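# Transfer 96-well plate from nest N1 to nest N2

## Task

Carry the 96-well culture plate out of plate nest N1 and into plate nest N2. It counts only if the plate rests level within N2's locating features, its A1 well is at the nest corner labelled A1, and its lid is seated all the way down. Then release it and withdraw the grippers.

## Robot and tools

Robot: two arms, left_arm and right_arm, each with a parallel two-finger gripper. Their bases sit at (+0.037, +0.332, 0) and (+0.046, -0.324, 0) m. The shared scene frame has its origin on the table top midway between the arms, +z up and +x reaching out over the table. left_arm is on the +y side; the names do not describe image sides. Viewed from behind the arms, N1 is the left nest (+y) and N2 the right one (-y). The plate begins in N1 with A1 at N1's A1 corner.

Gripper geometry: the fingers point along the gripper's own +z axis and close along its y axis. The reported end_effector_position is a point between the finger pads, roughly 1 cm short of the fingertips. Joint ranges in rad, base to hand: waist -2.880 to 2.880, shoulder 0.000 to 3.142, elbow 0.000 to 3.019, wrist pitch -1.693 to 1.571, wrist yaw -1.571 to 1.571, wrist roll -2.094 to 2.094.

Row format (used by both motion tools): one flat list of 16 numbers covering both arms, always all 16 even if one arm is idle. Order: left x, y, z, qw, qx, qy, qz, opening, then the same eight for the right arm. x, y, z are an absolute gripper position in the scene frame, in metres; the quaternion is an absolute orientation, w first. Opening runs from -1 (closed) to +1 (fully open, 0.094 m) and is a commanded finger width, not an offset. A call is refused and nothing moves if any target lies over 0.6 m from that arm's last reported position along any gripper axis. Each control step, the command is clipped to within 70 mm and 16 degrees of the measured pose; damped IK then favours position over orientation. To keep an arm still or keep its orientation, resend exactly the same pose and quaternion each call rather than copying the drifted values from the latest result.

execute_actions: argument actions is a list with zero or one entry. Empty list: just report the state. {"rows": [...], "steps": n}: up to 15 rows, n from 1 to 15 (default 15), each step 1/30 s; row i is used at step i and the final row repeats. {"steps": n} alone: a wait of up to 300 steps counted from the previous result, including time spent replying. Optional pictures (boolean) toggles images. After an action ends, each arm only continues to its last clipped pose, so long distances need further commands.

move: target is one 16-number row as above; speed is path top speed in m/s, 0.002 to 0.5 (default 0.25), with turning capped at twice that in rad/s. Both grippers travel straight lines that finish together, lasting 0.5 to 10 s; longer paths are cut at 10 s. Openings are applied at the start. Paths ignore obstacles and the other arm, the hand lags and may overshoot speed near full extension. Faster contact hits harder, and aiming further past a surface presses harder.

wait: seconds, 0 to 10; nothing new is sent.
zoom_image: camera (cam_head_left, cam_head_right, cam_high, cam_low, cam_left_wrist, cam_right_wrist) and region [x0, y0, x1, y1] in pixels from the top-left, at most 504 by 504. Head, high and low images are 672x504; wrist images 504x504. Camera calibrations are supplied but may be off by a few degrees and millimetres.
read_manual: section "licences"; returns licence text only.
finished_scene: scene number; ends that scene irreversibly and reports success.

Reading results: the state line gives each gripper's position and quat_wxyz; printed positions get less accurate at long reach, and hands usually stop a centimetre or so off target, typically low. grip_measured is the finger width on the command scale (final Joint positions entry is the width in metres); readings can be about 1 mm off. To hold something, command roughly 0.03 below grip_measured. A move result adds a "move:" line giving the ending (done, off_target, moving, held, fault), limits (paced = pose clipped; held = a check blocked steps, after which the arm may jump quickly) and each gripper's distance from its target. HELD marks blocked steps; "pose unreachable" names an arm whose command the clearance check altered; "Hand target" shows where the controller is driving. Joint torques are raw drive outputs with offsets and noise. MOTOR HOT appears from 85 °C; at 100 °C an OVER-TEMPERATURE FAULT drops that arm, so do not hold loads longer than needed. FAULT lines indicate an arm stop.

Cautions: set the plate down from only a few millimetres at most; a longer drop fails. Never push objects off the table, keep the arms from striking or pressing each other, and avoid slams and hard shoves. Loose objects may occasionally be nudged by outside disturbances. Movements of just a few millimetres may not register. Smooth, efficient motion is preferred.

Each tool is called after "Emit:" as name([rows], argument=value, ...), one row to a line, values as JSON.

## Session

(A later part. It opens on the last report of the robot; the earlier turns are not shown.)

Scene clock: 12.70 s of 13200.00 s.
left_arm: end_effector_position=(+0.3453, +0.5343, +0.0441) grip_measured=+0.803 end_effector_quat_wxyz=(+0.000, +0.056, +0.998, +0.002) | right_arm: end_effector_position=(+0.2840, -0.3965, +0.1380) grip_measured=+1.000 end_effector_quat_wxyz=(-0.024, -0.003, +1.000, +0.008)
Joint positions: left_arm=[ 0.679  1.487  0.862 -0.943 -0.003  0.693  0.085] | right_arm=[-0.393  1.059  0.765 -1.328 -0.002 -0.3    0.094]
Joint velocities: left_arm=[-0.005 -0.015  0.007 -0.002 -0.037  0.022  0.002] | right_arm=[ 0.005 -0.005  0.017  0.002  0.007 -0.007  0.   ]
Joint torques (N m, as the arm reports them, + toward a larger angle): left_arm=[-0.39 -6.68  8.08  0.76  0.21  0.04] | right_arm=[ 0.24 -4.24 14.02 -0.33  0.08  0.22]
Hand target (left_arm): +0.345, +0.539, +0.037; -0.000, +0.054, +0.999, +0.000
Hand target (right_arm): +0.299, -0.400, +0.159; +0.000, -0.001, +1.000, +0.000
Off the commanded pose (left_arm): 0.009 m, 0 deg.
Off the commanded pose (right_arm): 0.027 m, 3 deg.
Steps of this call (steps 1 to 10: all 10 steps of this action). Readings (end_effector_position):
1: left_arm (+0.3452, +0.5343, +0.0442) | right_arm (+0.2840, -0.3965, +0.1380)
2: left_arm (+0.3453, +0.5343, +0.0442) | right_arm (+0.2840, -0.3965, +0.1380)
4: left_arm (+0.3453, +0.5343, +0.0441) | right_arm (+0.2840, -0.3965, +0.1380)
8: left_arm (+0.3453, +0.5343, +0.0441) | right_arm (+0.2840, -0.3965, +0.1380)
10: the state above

Emit:
move(target=[0.369,0.55,0.1,0.03,0.054,1,0.02,0.77,0.3,-0.4,0.16,0,0,1,0,1], speed=0.05)

Emit:
move(target=[0.255,-0.01,0.15,0,0,1,0,0.77,0.3,-0.4,0.16,0,0,1,0,1], speed=0.2)

Emit:
move(target=[0.25,-0.008,0.08,0,0,1,0,0.77,0.3,-0.4,0.16,0,0,1,0,1], speed=0.06)

Scene clock: 15.60 s of 13200.00 s.
left_arm: end_effector_position=(+0.3528, +0.5385, +0.0748) grip_measured=+0.803 end_effector_quat_wxyz=(+0.005, +0.056, +0.998, +0.003) | right_arm: end_effector_position=(+0.2840, -0.3965, +0.1380) grip_measured=+1.000 end_effector_quat_wxyz=(-0.024, -0.003, +1.000, +0.008)
Joint positions: left_arm=[ 0.679  1.453  0.92  -1.025  0.001  0.693  0.085] | right_arm=[-0.393  1.059  0.765 -1.328 -0.002 -0.3    0.094]
Joint velocities: left_arm=[ 0.005 -0.034 -0.012 -0.002  0.022 -0.081  0.   ] | right_arm=[-0.015 -0.005 -0.012 -0.017 -0.051 -0.051  0.   ]
Joint torques (N m, as the arm reports them, + toward a larger angle): left_arm=[ -1.01 -10.82  12.98  -0.51   0.23  -0.04] | right_arm=[ 0.36 -4.42 14.03 -0.36  0.07  0.21]
Hand target (left_arm): +0.367, +0.549, +0.101; +0.030, +0.054, +0.998, +0.020
Hand target (right_arm): +0.299, -0.400, +0.159; +0.000, -0.000, +1.000, +0.000
Off the commanded pose (left_arm): 0.032 m, 3 deg.
Off the commanded pose (right_arm): 0.027 m, 3 deg.
move: off_target (left_arm, right_arm)
camera_calibration (this result's frames):
cam_left_wrist: T_world_to_cam=[[-0.106232, -0.994017, -0.0254083, 0.57382], [-0.81333, 0.072165, 0.57731, 0.206387], [-0.572022, 0.0819941, -0.81613, 0.345409], [0, 0, 0, 1]] pos_world=[0.426401, 0.527171, 0.177329]
cam_right_wrist: T_world_to_cam=[[-0.000903123, -0.999972, -0.00742602, -0.393279], [-0.778456, -0.00395828, 0.627686, 0.135094], [-0.627698, 0.00634771, -0.778431, 0.407927], [0, 0, 0, 1]] pos_world=[0.360864, -0.395323, 0.229826]

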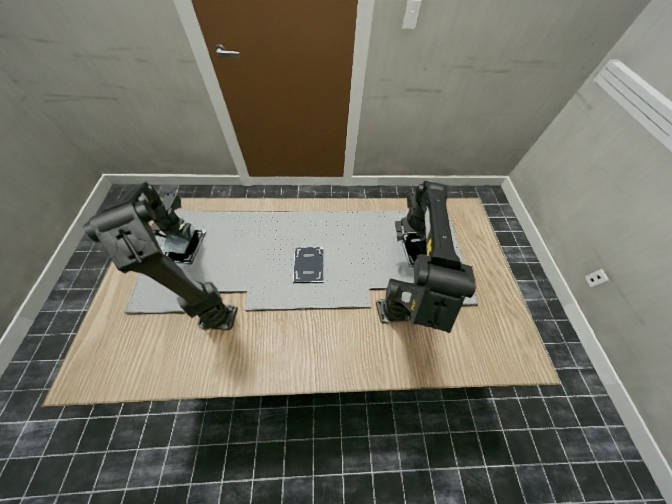

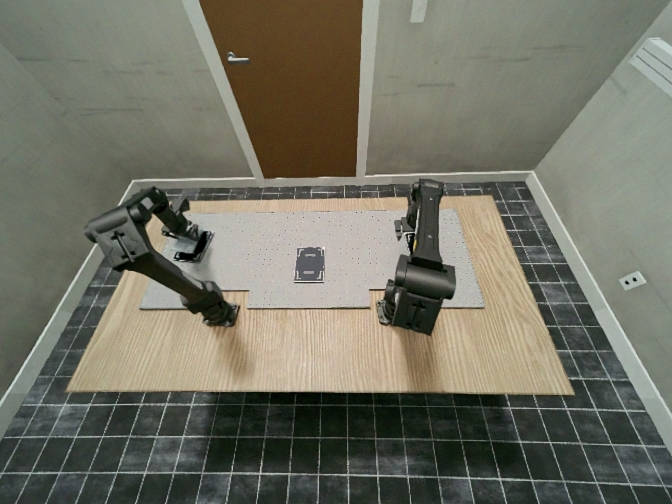

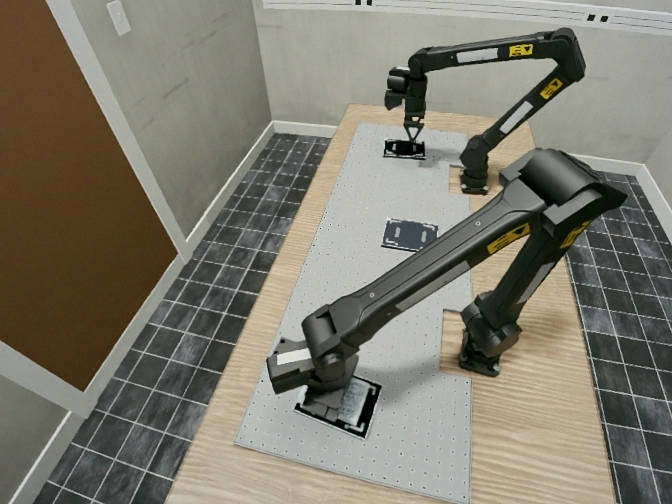

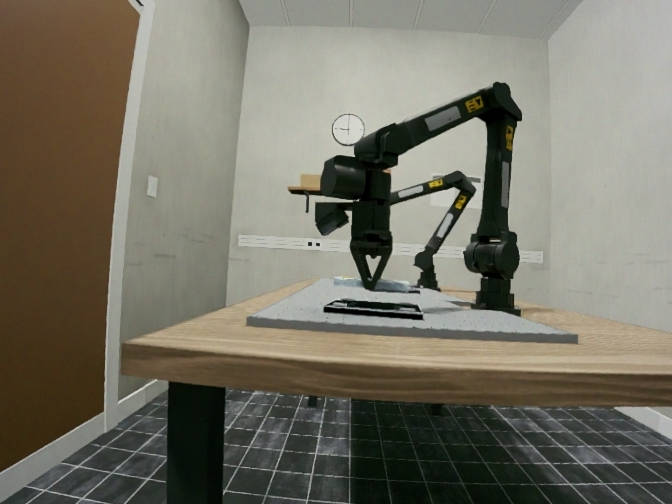

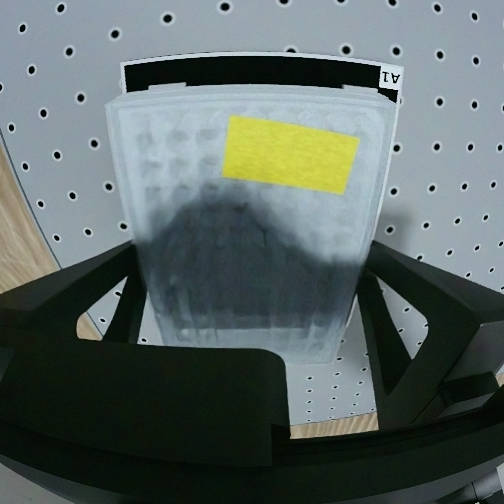

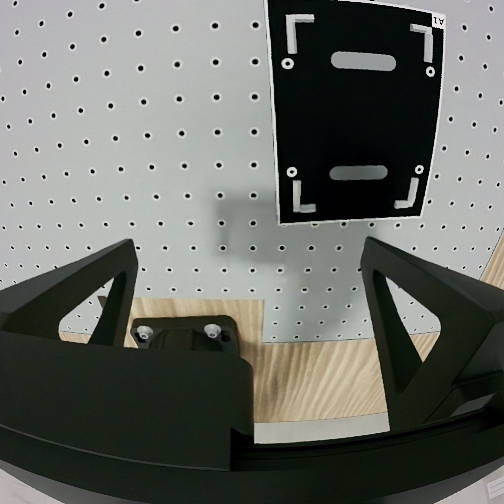

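Scene clock: 18.93 s of 13200.00 s.
left_arm: end_effector_position=(+0.2561, -0.0046, +0.1372) grip_measured=+0.803 end_effector_quat_wxyz=(-0.006, +0.004, +1.000, -0.009) | right_arm: end_effector_position=(+0.2840, -0.3965, +0.1380) grip_measured=+1.000 end_effector_quat_wxyz=(-0.024, -0.003, +1.000, +0.008)
Joint positions: left_arm=[-0.887  1.443  1.091 -1.211  0.021 -0.977  0.085] | right_arm=[-0.393  1.059  0.765 -1.328 -0.002 -0.299  0.094]
Joint velocities: left_arm=[-0.005  0.005 -0.002  0.012 -0.037 -0.081 -0.   ] | right_arm=[ 0.005 -0.015 -0.017 -0.017  0.022 -0.11   0.   ]
Joint torques (N m, as the arm reports them, + toward a larger angle): left_arm=[-2.29 -7.61 13.85 -0.54 -0.11 -0.09] | right_arm=[ 0.29 -4.46 13.96 -0.33  0.08  0.22]
Hand target (left_arm): +0.263, -0.017, +0.151; +0.001, +0.000, +1.000, -0.018
Hand target (right_arm): +0.299, -0.400, +0.159; +0.000, -0.000, +1.000, +0.000
Off the commanded pose (left_arm): 0.014 m, 1 deg.
Off the commanded pose (right_arm): 0.027 m, 3 deg.
move: off_target (left_arm, right_arm)
camera_calibration (this result's frames):
cam_left_wrist: T_world_to_cam=[[-0.00351272, -0.999994, -0.000135027, -0.00445138], [-0.802693, 0.00273913, 0.596386, 0.125282], [-0.596382, 0.00220332, -0.802698, 0.389633], [0, 0, 0, 1]] pos_world=[0.332917, -0.005653, 0.238041]
cam_right_wrist: T_world_to_cam=[[-0.00128415, -0.999972, -0.0074078, -0.393173], [-0.778454, -0.00365026, 0.627691, 0.135215], [-0.6277, 0.00657268, -0.778427, 0.408016], [0, 0, 0, 1]] pos_world=[0.360865, -0.39535, 0.229825]

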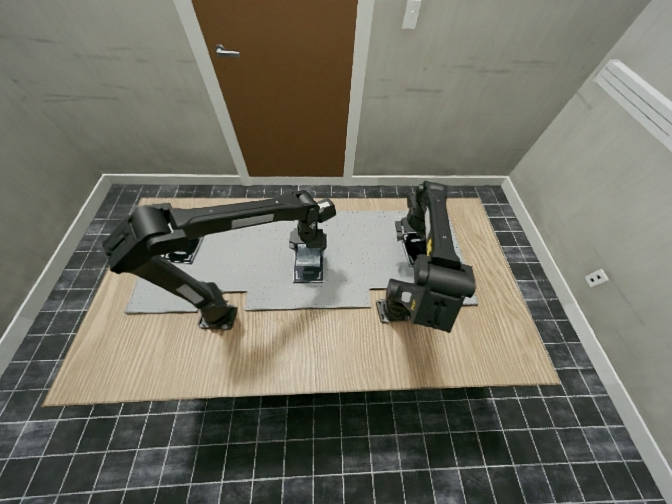

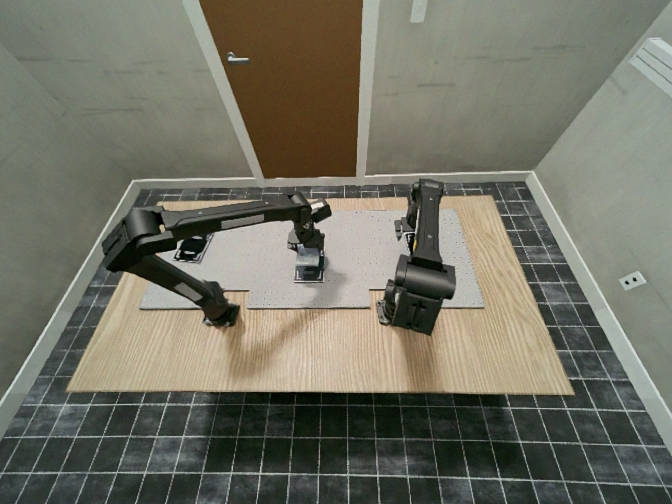

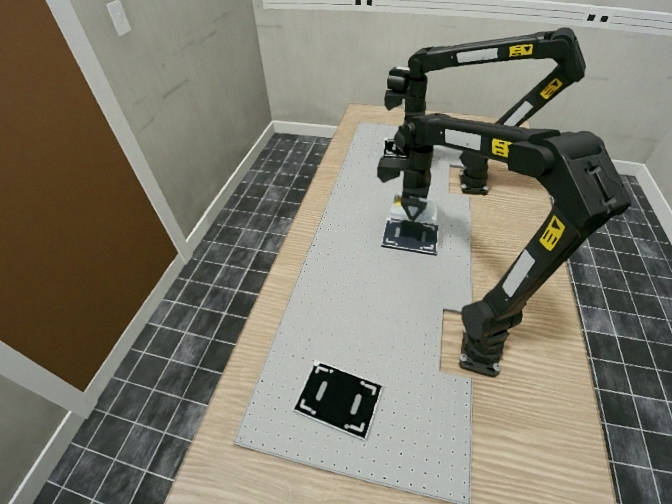

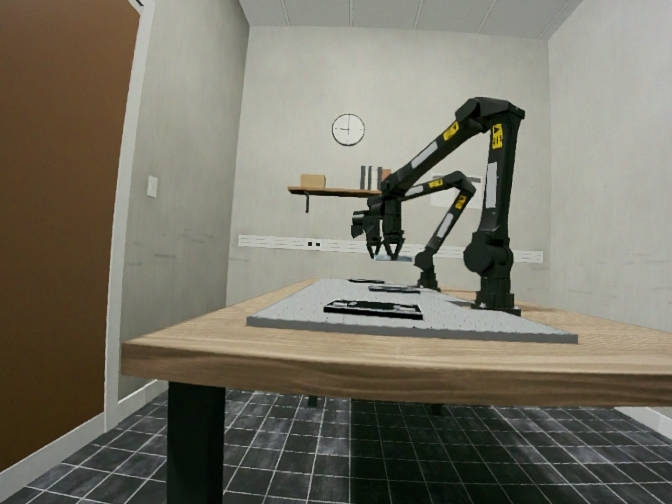

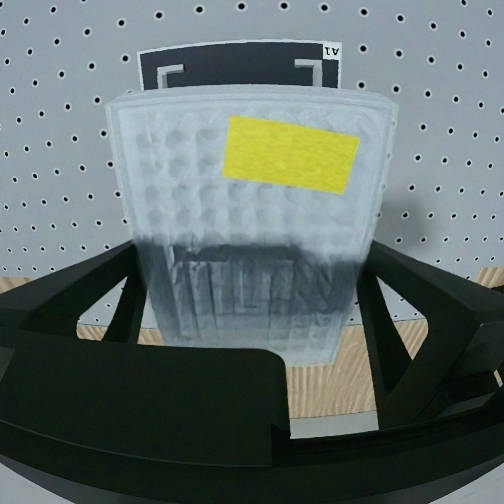

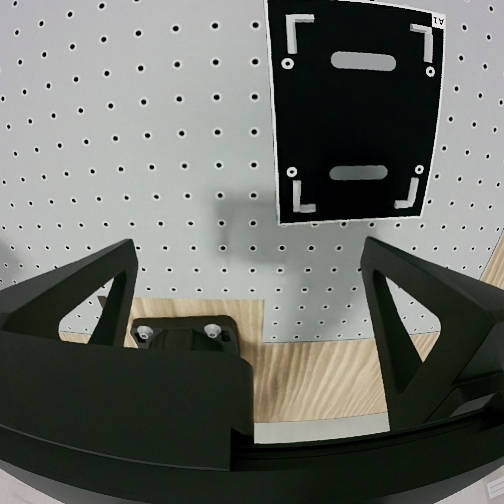

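Scene clock: 20.23 s of 13200.00 s.
left_arm: end_effector_position=(+0.2514, -0.0014, +0.0825) grip_measured=+0.803 end_effector_quat_wxyz=(-0.004, -0.002, +1.000, +0.003) | right_arm: end_effector_position=(+0.2840, -0.3965, +0.1380) grip_measured=+1.000 end_effector_quat_wxyz=(-0.024, -0.003, +1.000, +0.008)
Joint positions: left_arm=[-0.9    1.504  1.    -1.076  0.004 -1.001  0.085] | right_arm=[-0.393  1.059  0.765 -1.328 -0.002 -0.299  0.094]
Joint velocities: left_arm=[ 0.015  0.005 -0.002 -0.012 -0.037 -0.051  0.   ] | right_arm=[ 0.005 -0.005 -0.012  0.002  0.095  0.11   0.   ]
Joint torques (N m, as the arm reports them, + toward a larger angle): left_arm=[-2.33 -8.17  9.26  0.71 -0.13 -0.16] | right_arm=[ 0.16 -4.57 13.91 -0.38  0.08  0.2 ]
Hand target (left_arm): +0.251, -0.009, +0.080; -0.000, +0.000, +1.000, -0.001
Hand target (right_arm): +0.299, -0.400, +0.159; +0.000, -0.000, +1.000, +0.000
Off the commanded pose (left_arm): 0.007 m, 1 deg.
Off the commanded pose (right_arm): 0.027 m, 3 deg.
move: off_target (right_arm)
camera_calibration (this result's frames):
cam_left_wrist: T_world_to_cam=[[0.00797448, -0.999669, -0.0244602, -0.00221143], [-0.80533, -0.0209206, 0.592457, 0.15509], [-0.592773, 0.014974, -0.805231, 0.342189], [0, 0, 0, 1]] pos_world=[0.327757, -0.00409005, 0.183602]
cam_right_wrist: T_world_to_cam=[[-0.00128415, -0.999972, -0.0074078, -0.393173], [-0.778454, -0.00365026, 0.627691, 0.135215], [-0.6277, 0.00657268, -0.778427, 0.408016], [0, 0, 0, 1]] pos_world=[0.360865, -0.39535, 0.229825]

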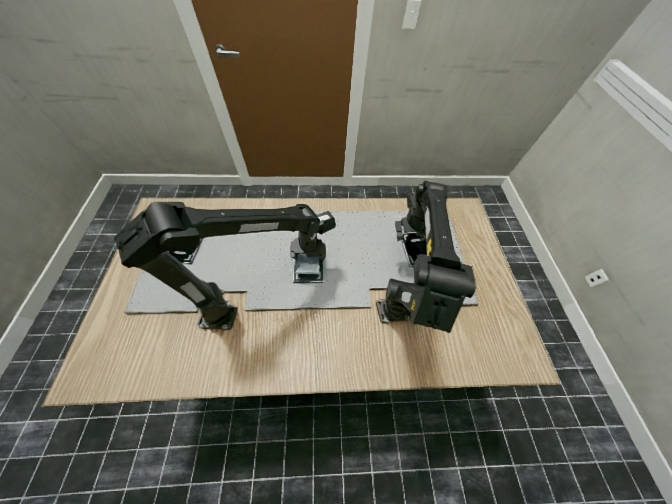

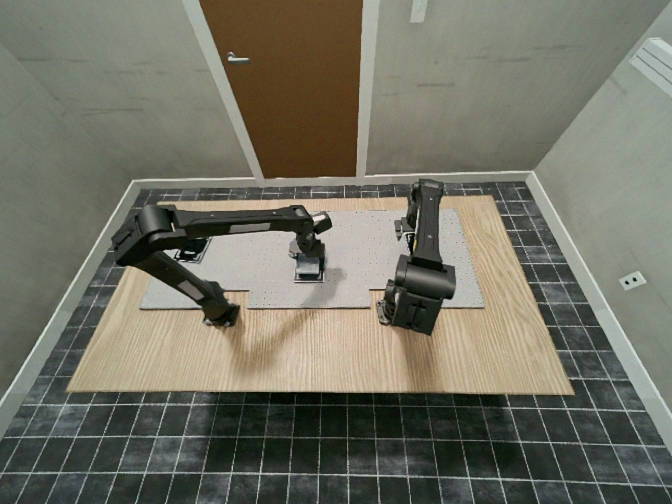

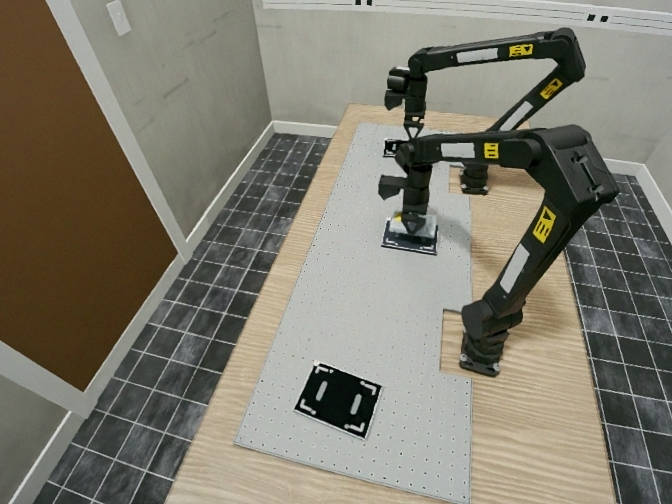

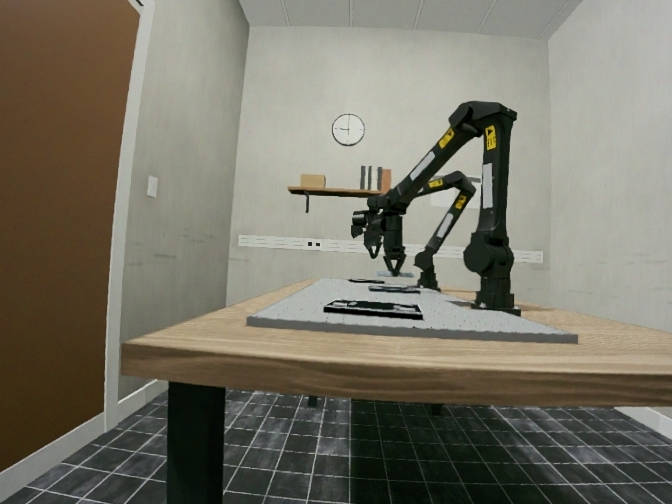

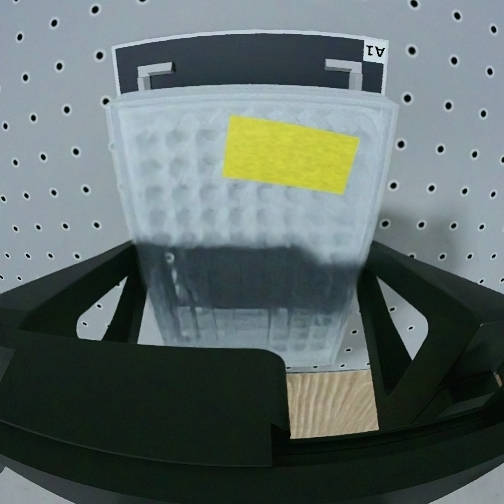

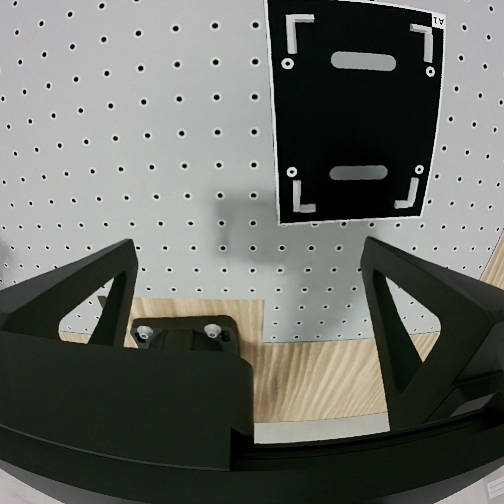

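Emit:
move(target=[0.254,-0.006,0.052,0,-0.009,1,0,0.77,0.3,-0.4,0.16,0,0,1,0,1], speed=0.03)

Scene clock: 22.00 s of 13200.00 s.
left_arm: end_effector_position=(+0.2518, -0.0020, +0.0558) grip_measured=+0.803 end_effector_quat_wxyz=(-0.003, -0.005, +1.000, +0.002) | right_arm: end_effector_position=(+0.2840, -0.3965, +0.1380) grip_measured=+1.000 end_effector_quat_wxyz=(-0.024, -0.003, +1.000, +0.008)
Joint positions: left_arm=[-0.9    1.543  0.963 -0.998  0.003 -1.008  0.085] | right_arm=[-0.393  1.059  0.765 -1.328 -0.002 -0.299  0.094]
Joint velocities: left_arm=[ 0.005  0.015 -0.012 -0.007 -0.037 -0.022  0.001] | right_arm=[-0.005 -0.015 -0.017  0.032 -0.007 -0.022  0.   ]
Joint torques (N m, as the arm reports them, + toward a larger angle): left_arm=[-1.41 -8.56  8.64  0.74 -0.14 -0.17] | right_arm=[ 0.5  -4.66 14.   -0.36  0.09  0.2 ]
Hand target (left_arm): +0.254, -0.006, +0.052; -0.000, -0.009, +1.000, +0.000
Hand target (right_arm): +0.299, -0.400, +0.159; +0.000, -0.000, +1.000, +0.000
Off the commanded pose (left_arm): 0.006 m, 1 deg.
Off the commanded pose (right_arm): 0.027 m, 3 deg.
move: off_target (right_arm)
camera_calibration (this result's frames):
cam_left_wrist: T_world_to_cam=[[0.0152543, -0.999624, -0.0227788, -0.00531889], [-0.806107, -0.0257733, 0.591208, 0.171478], [-0.591573, 0.00934368, -0.806197, 0.320699], [0, 0, 0, 1]] pos_world=[0.328028, -0.00389384, 0.157046]
cam_right_wrist: T_world_to_cam=[[-0.00128415, -0.999972, -0.0074078, -0.393173], [-0.778454, -0.00365026, 0.627691, 0.135215], [-0.6277, 0.00657268, -0.778427, 0.408016], [0, 0, 0, 1]] pos_world=[0.360865, -0.39535, 0.229825]

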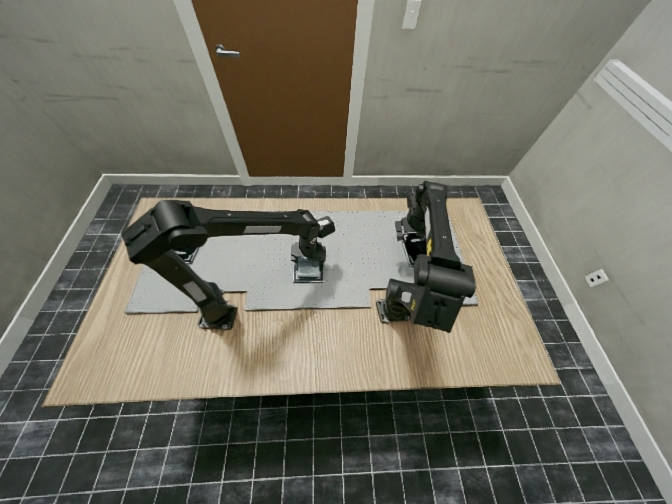

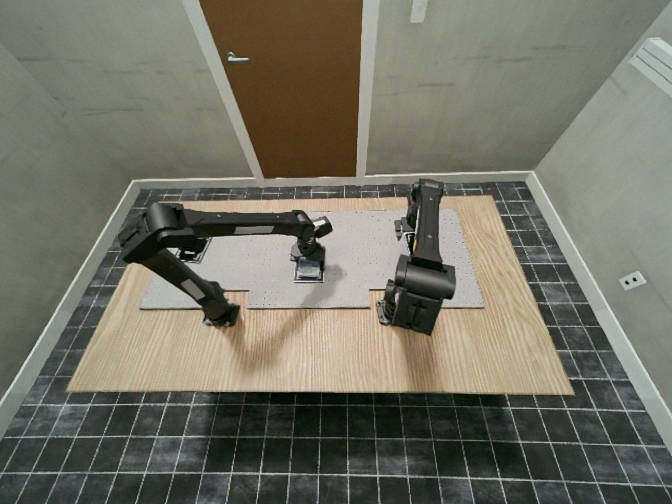

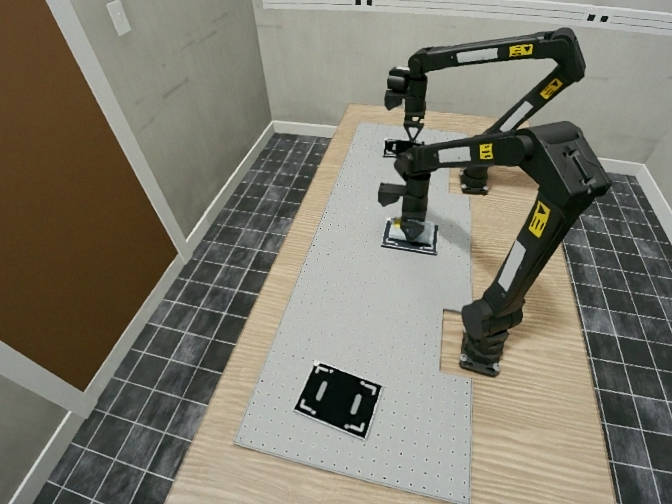

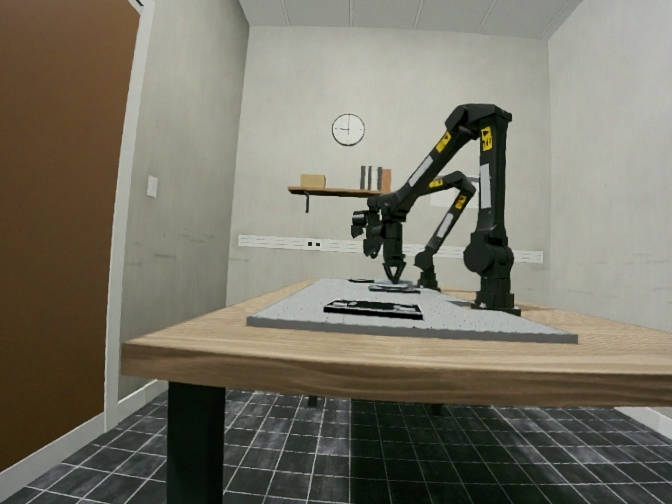

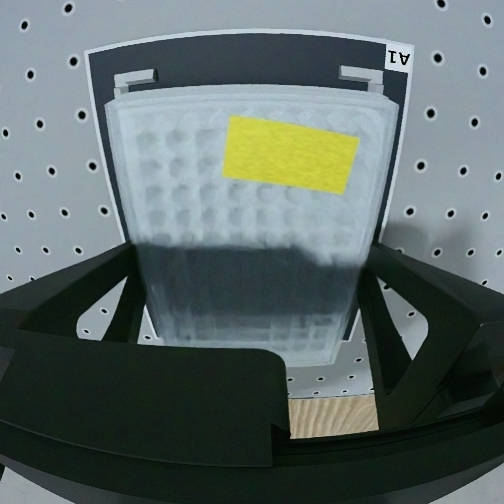

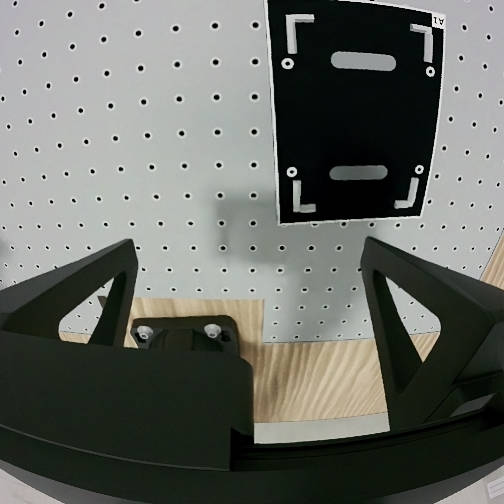

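Emit:
move(target=[0.259,-0.004,0.038,0,-0.02,1,0,0.77,0.3,-0.4,0.16,0,0,1,0,1], speed=0.015)

Scene clock: 24.60 s of 13200.00 s.
left_arm: end_effector_position=(+0.2531, -0.0012, +0.0468) grip_measured=+0.803 end_effector_quat_wxyz=(-0.000, -0.013, +1.000, +0.002) | right_arm: end_effector_position=(+0.2840, -0.3965, +0.1380) grip_measured=+1.000 end_effector_quat_wxyz=(-0.024, -0.003, +1.000, +0.008)
Joint positions: left_arm=[-0.899  1.556  0.95  -0.969 -0.002 -1.023  0.085] | right_arm=[-0.393  1.059  0.765 -1.328 -0.002 -0.299  0.094]
Joint velocities: left_arm=[-0.015  0.015 -0.007  0.012 -0.022  0.022  0.001] | right_arm=[-0.015 -0.005 -0.007 -0.007  0.037 -0.037  0.   ]
Joint torques (N m, as the arm reports them, + toward a larger angle): left_arm=[-0.58 -7.84  8.53  0.95  0.04 -0.08] | right_arm=[ 0.46 -4.37 14.02 -0.33  0.08  0.21]
Hand target (left_arm): +0.259, -0.004, +0.038; +0.000, -0.020, +1.000, -0.000
Hand target (right_arm): +0.299, -0.400, +0.159; +0.000, -0.000, +1.000, +0.000
Off the commanded pose (left_arm): 0.011 m, 1 deg.
Off the commanded pose (right_arm): 0.027 m, 3 deg.
move: off_target (left_arm, right_arm)
camera_calibration (this result's frames):
cam_left_wrist: T_world_to_cam=[[0.0313735, -0.999247, -0.0228222, -0.00882678], [-0.809056, -0.0387962, 0.586449, 0.178747], [-0.586893, 0.0000654859, -0.809664, 0.313145], [0, 0, 0, 1]] pos_world=[0.328676, -0.00190593, 0.148515]
cam_right_wrist: T_world_to_cam=[[-0.00128415, -0.999972, -0.0074078, -0.393173], [-0.778454, -0.00365026, 0.627691, 0.135215], [-0.6277, 0.00657268, -0.778427, 0.408016], [0, 0, 0, 1]] pos_world=[0.360865, -0.39535, 0.229825]

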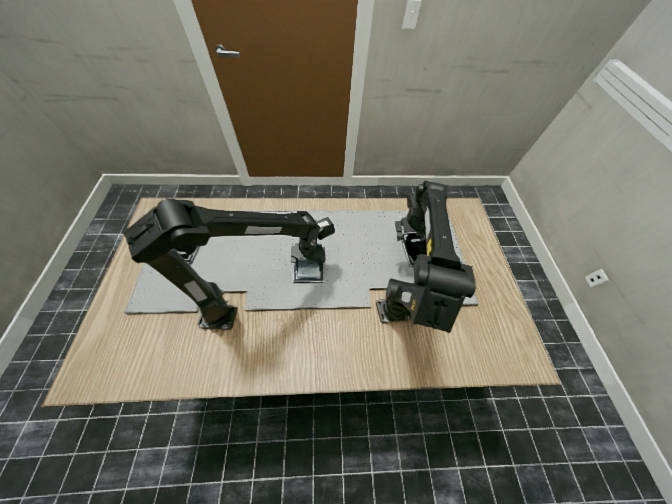

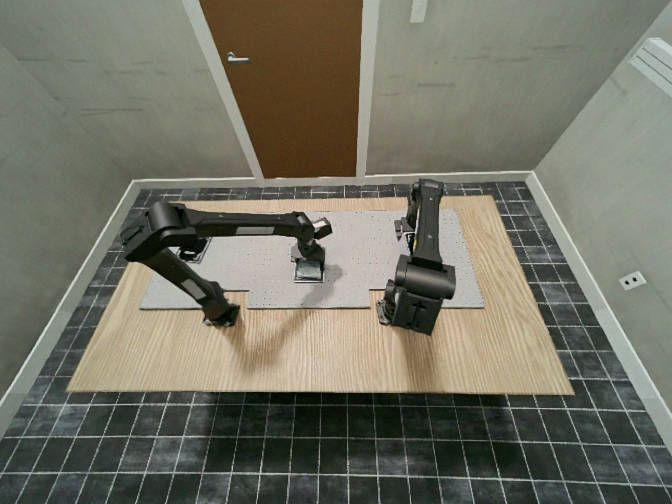

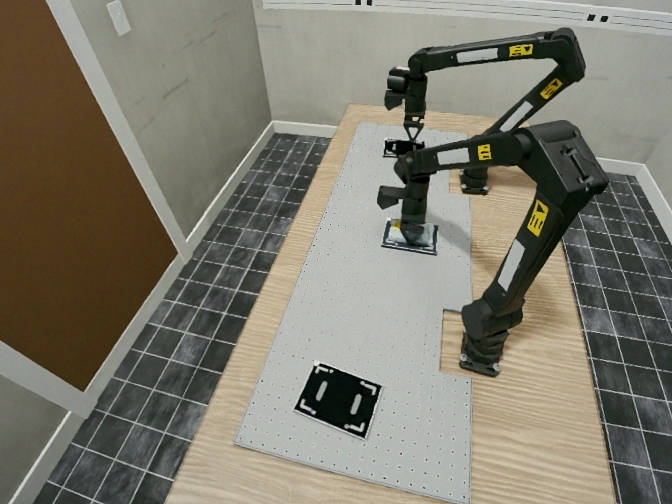

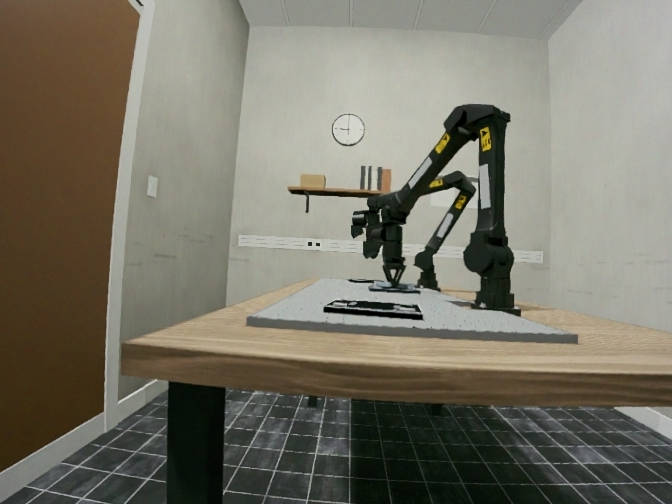

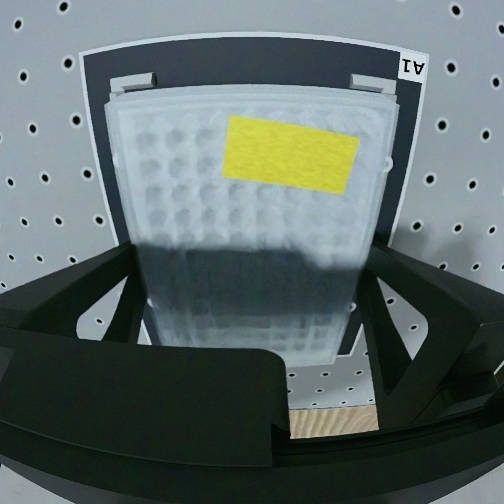

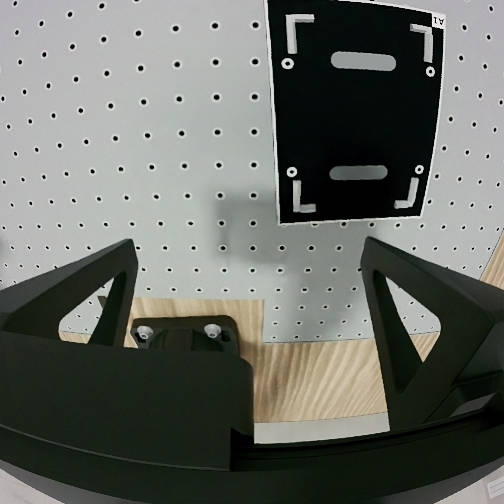

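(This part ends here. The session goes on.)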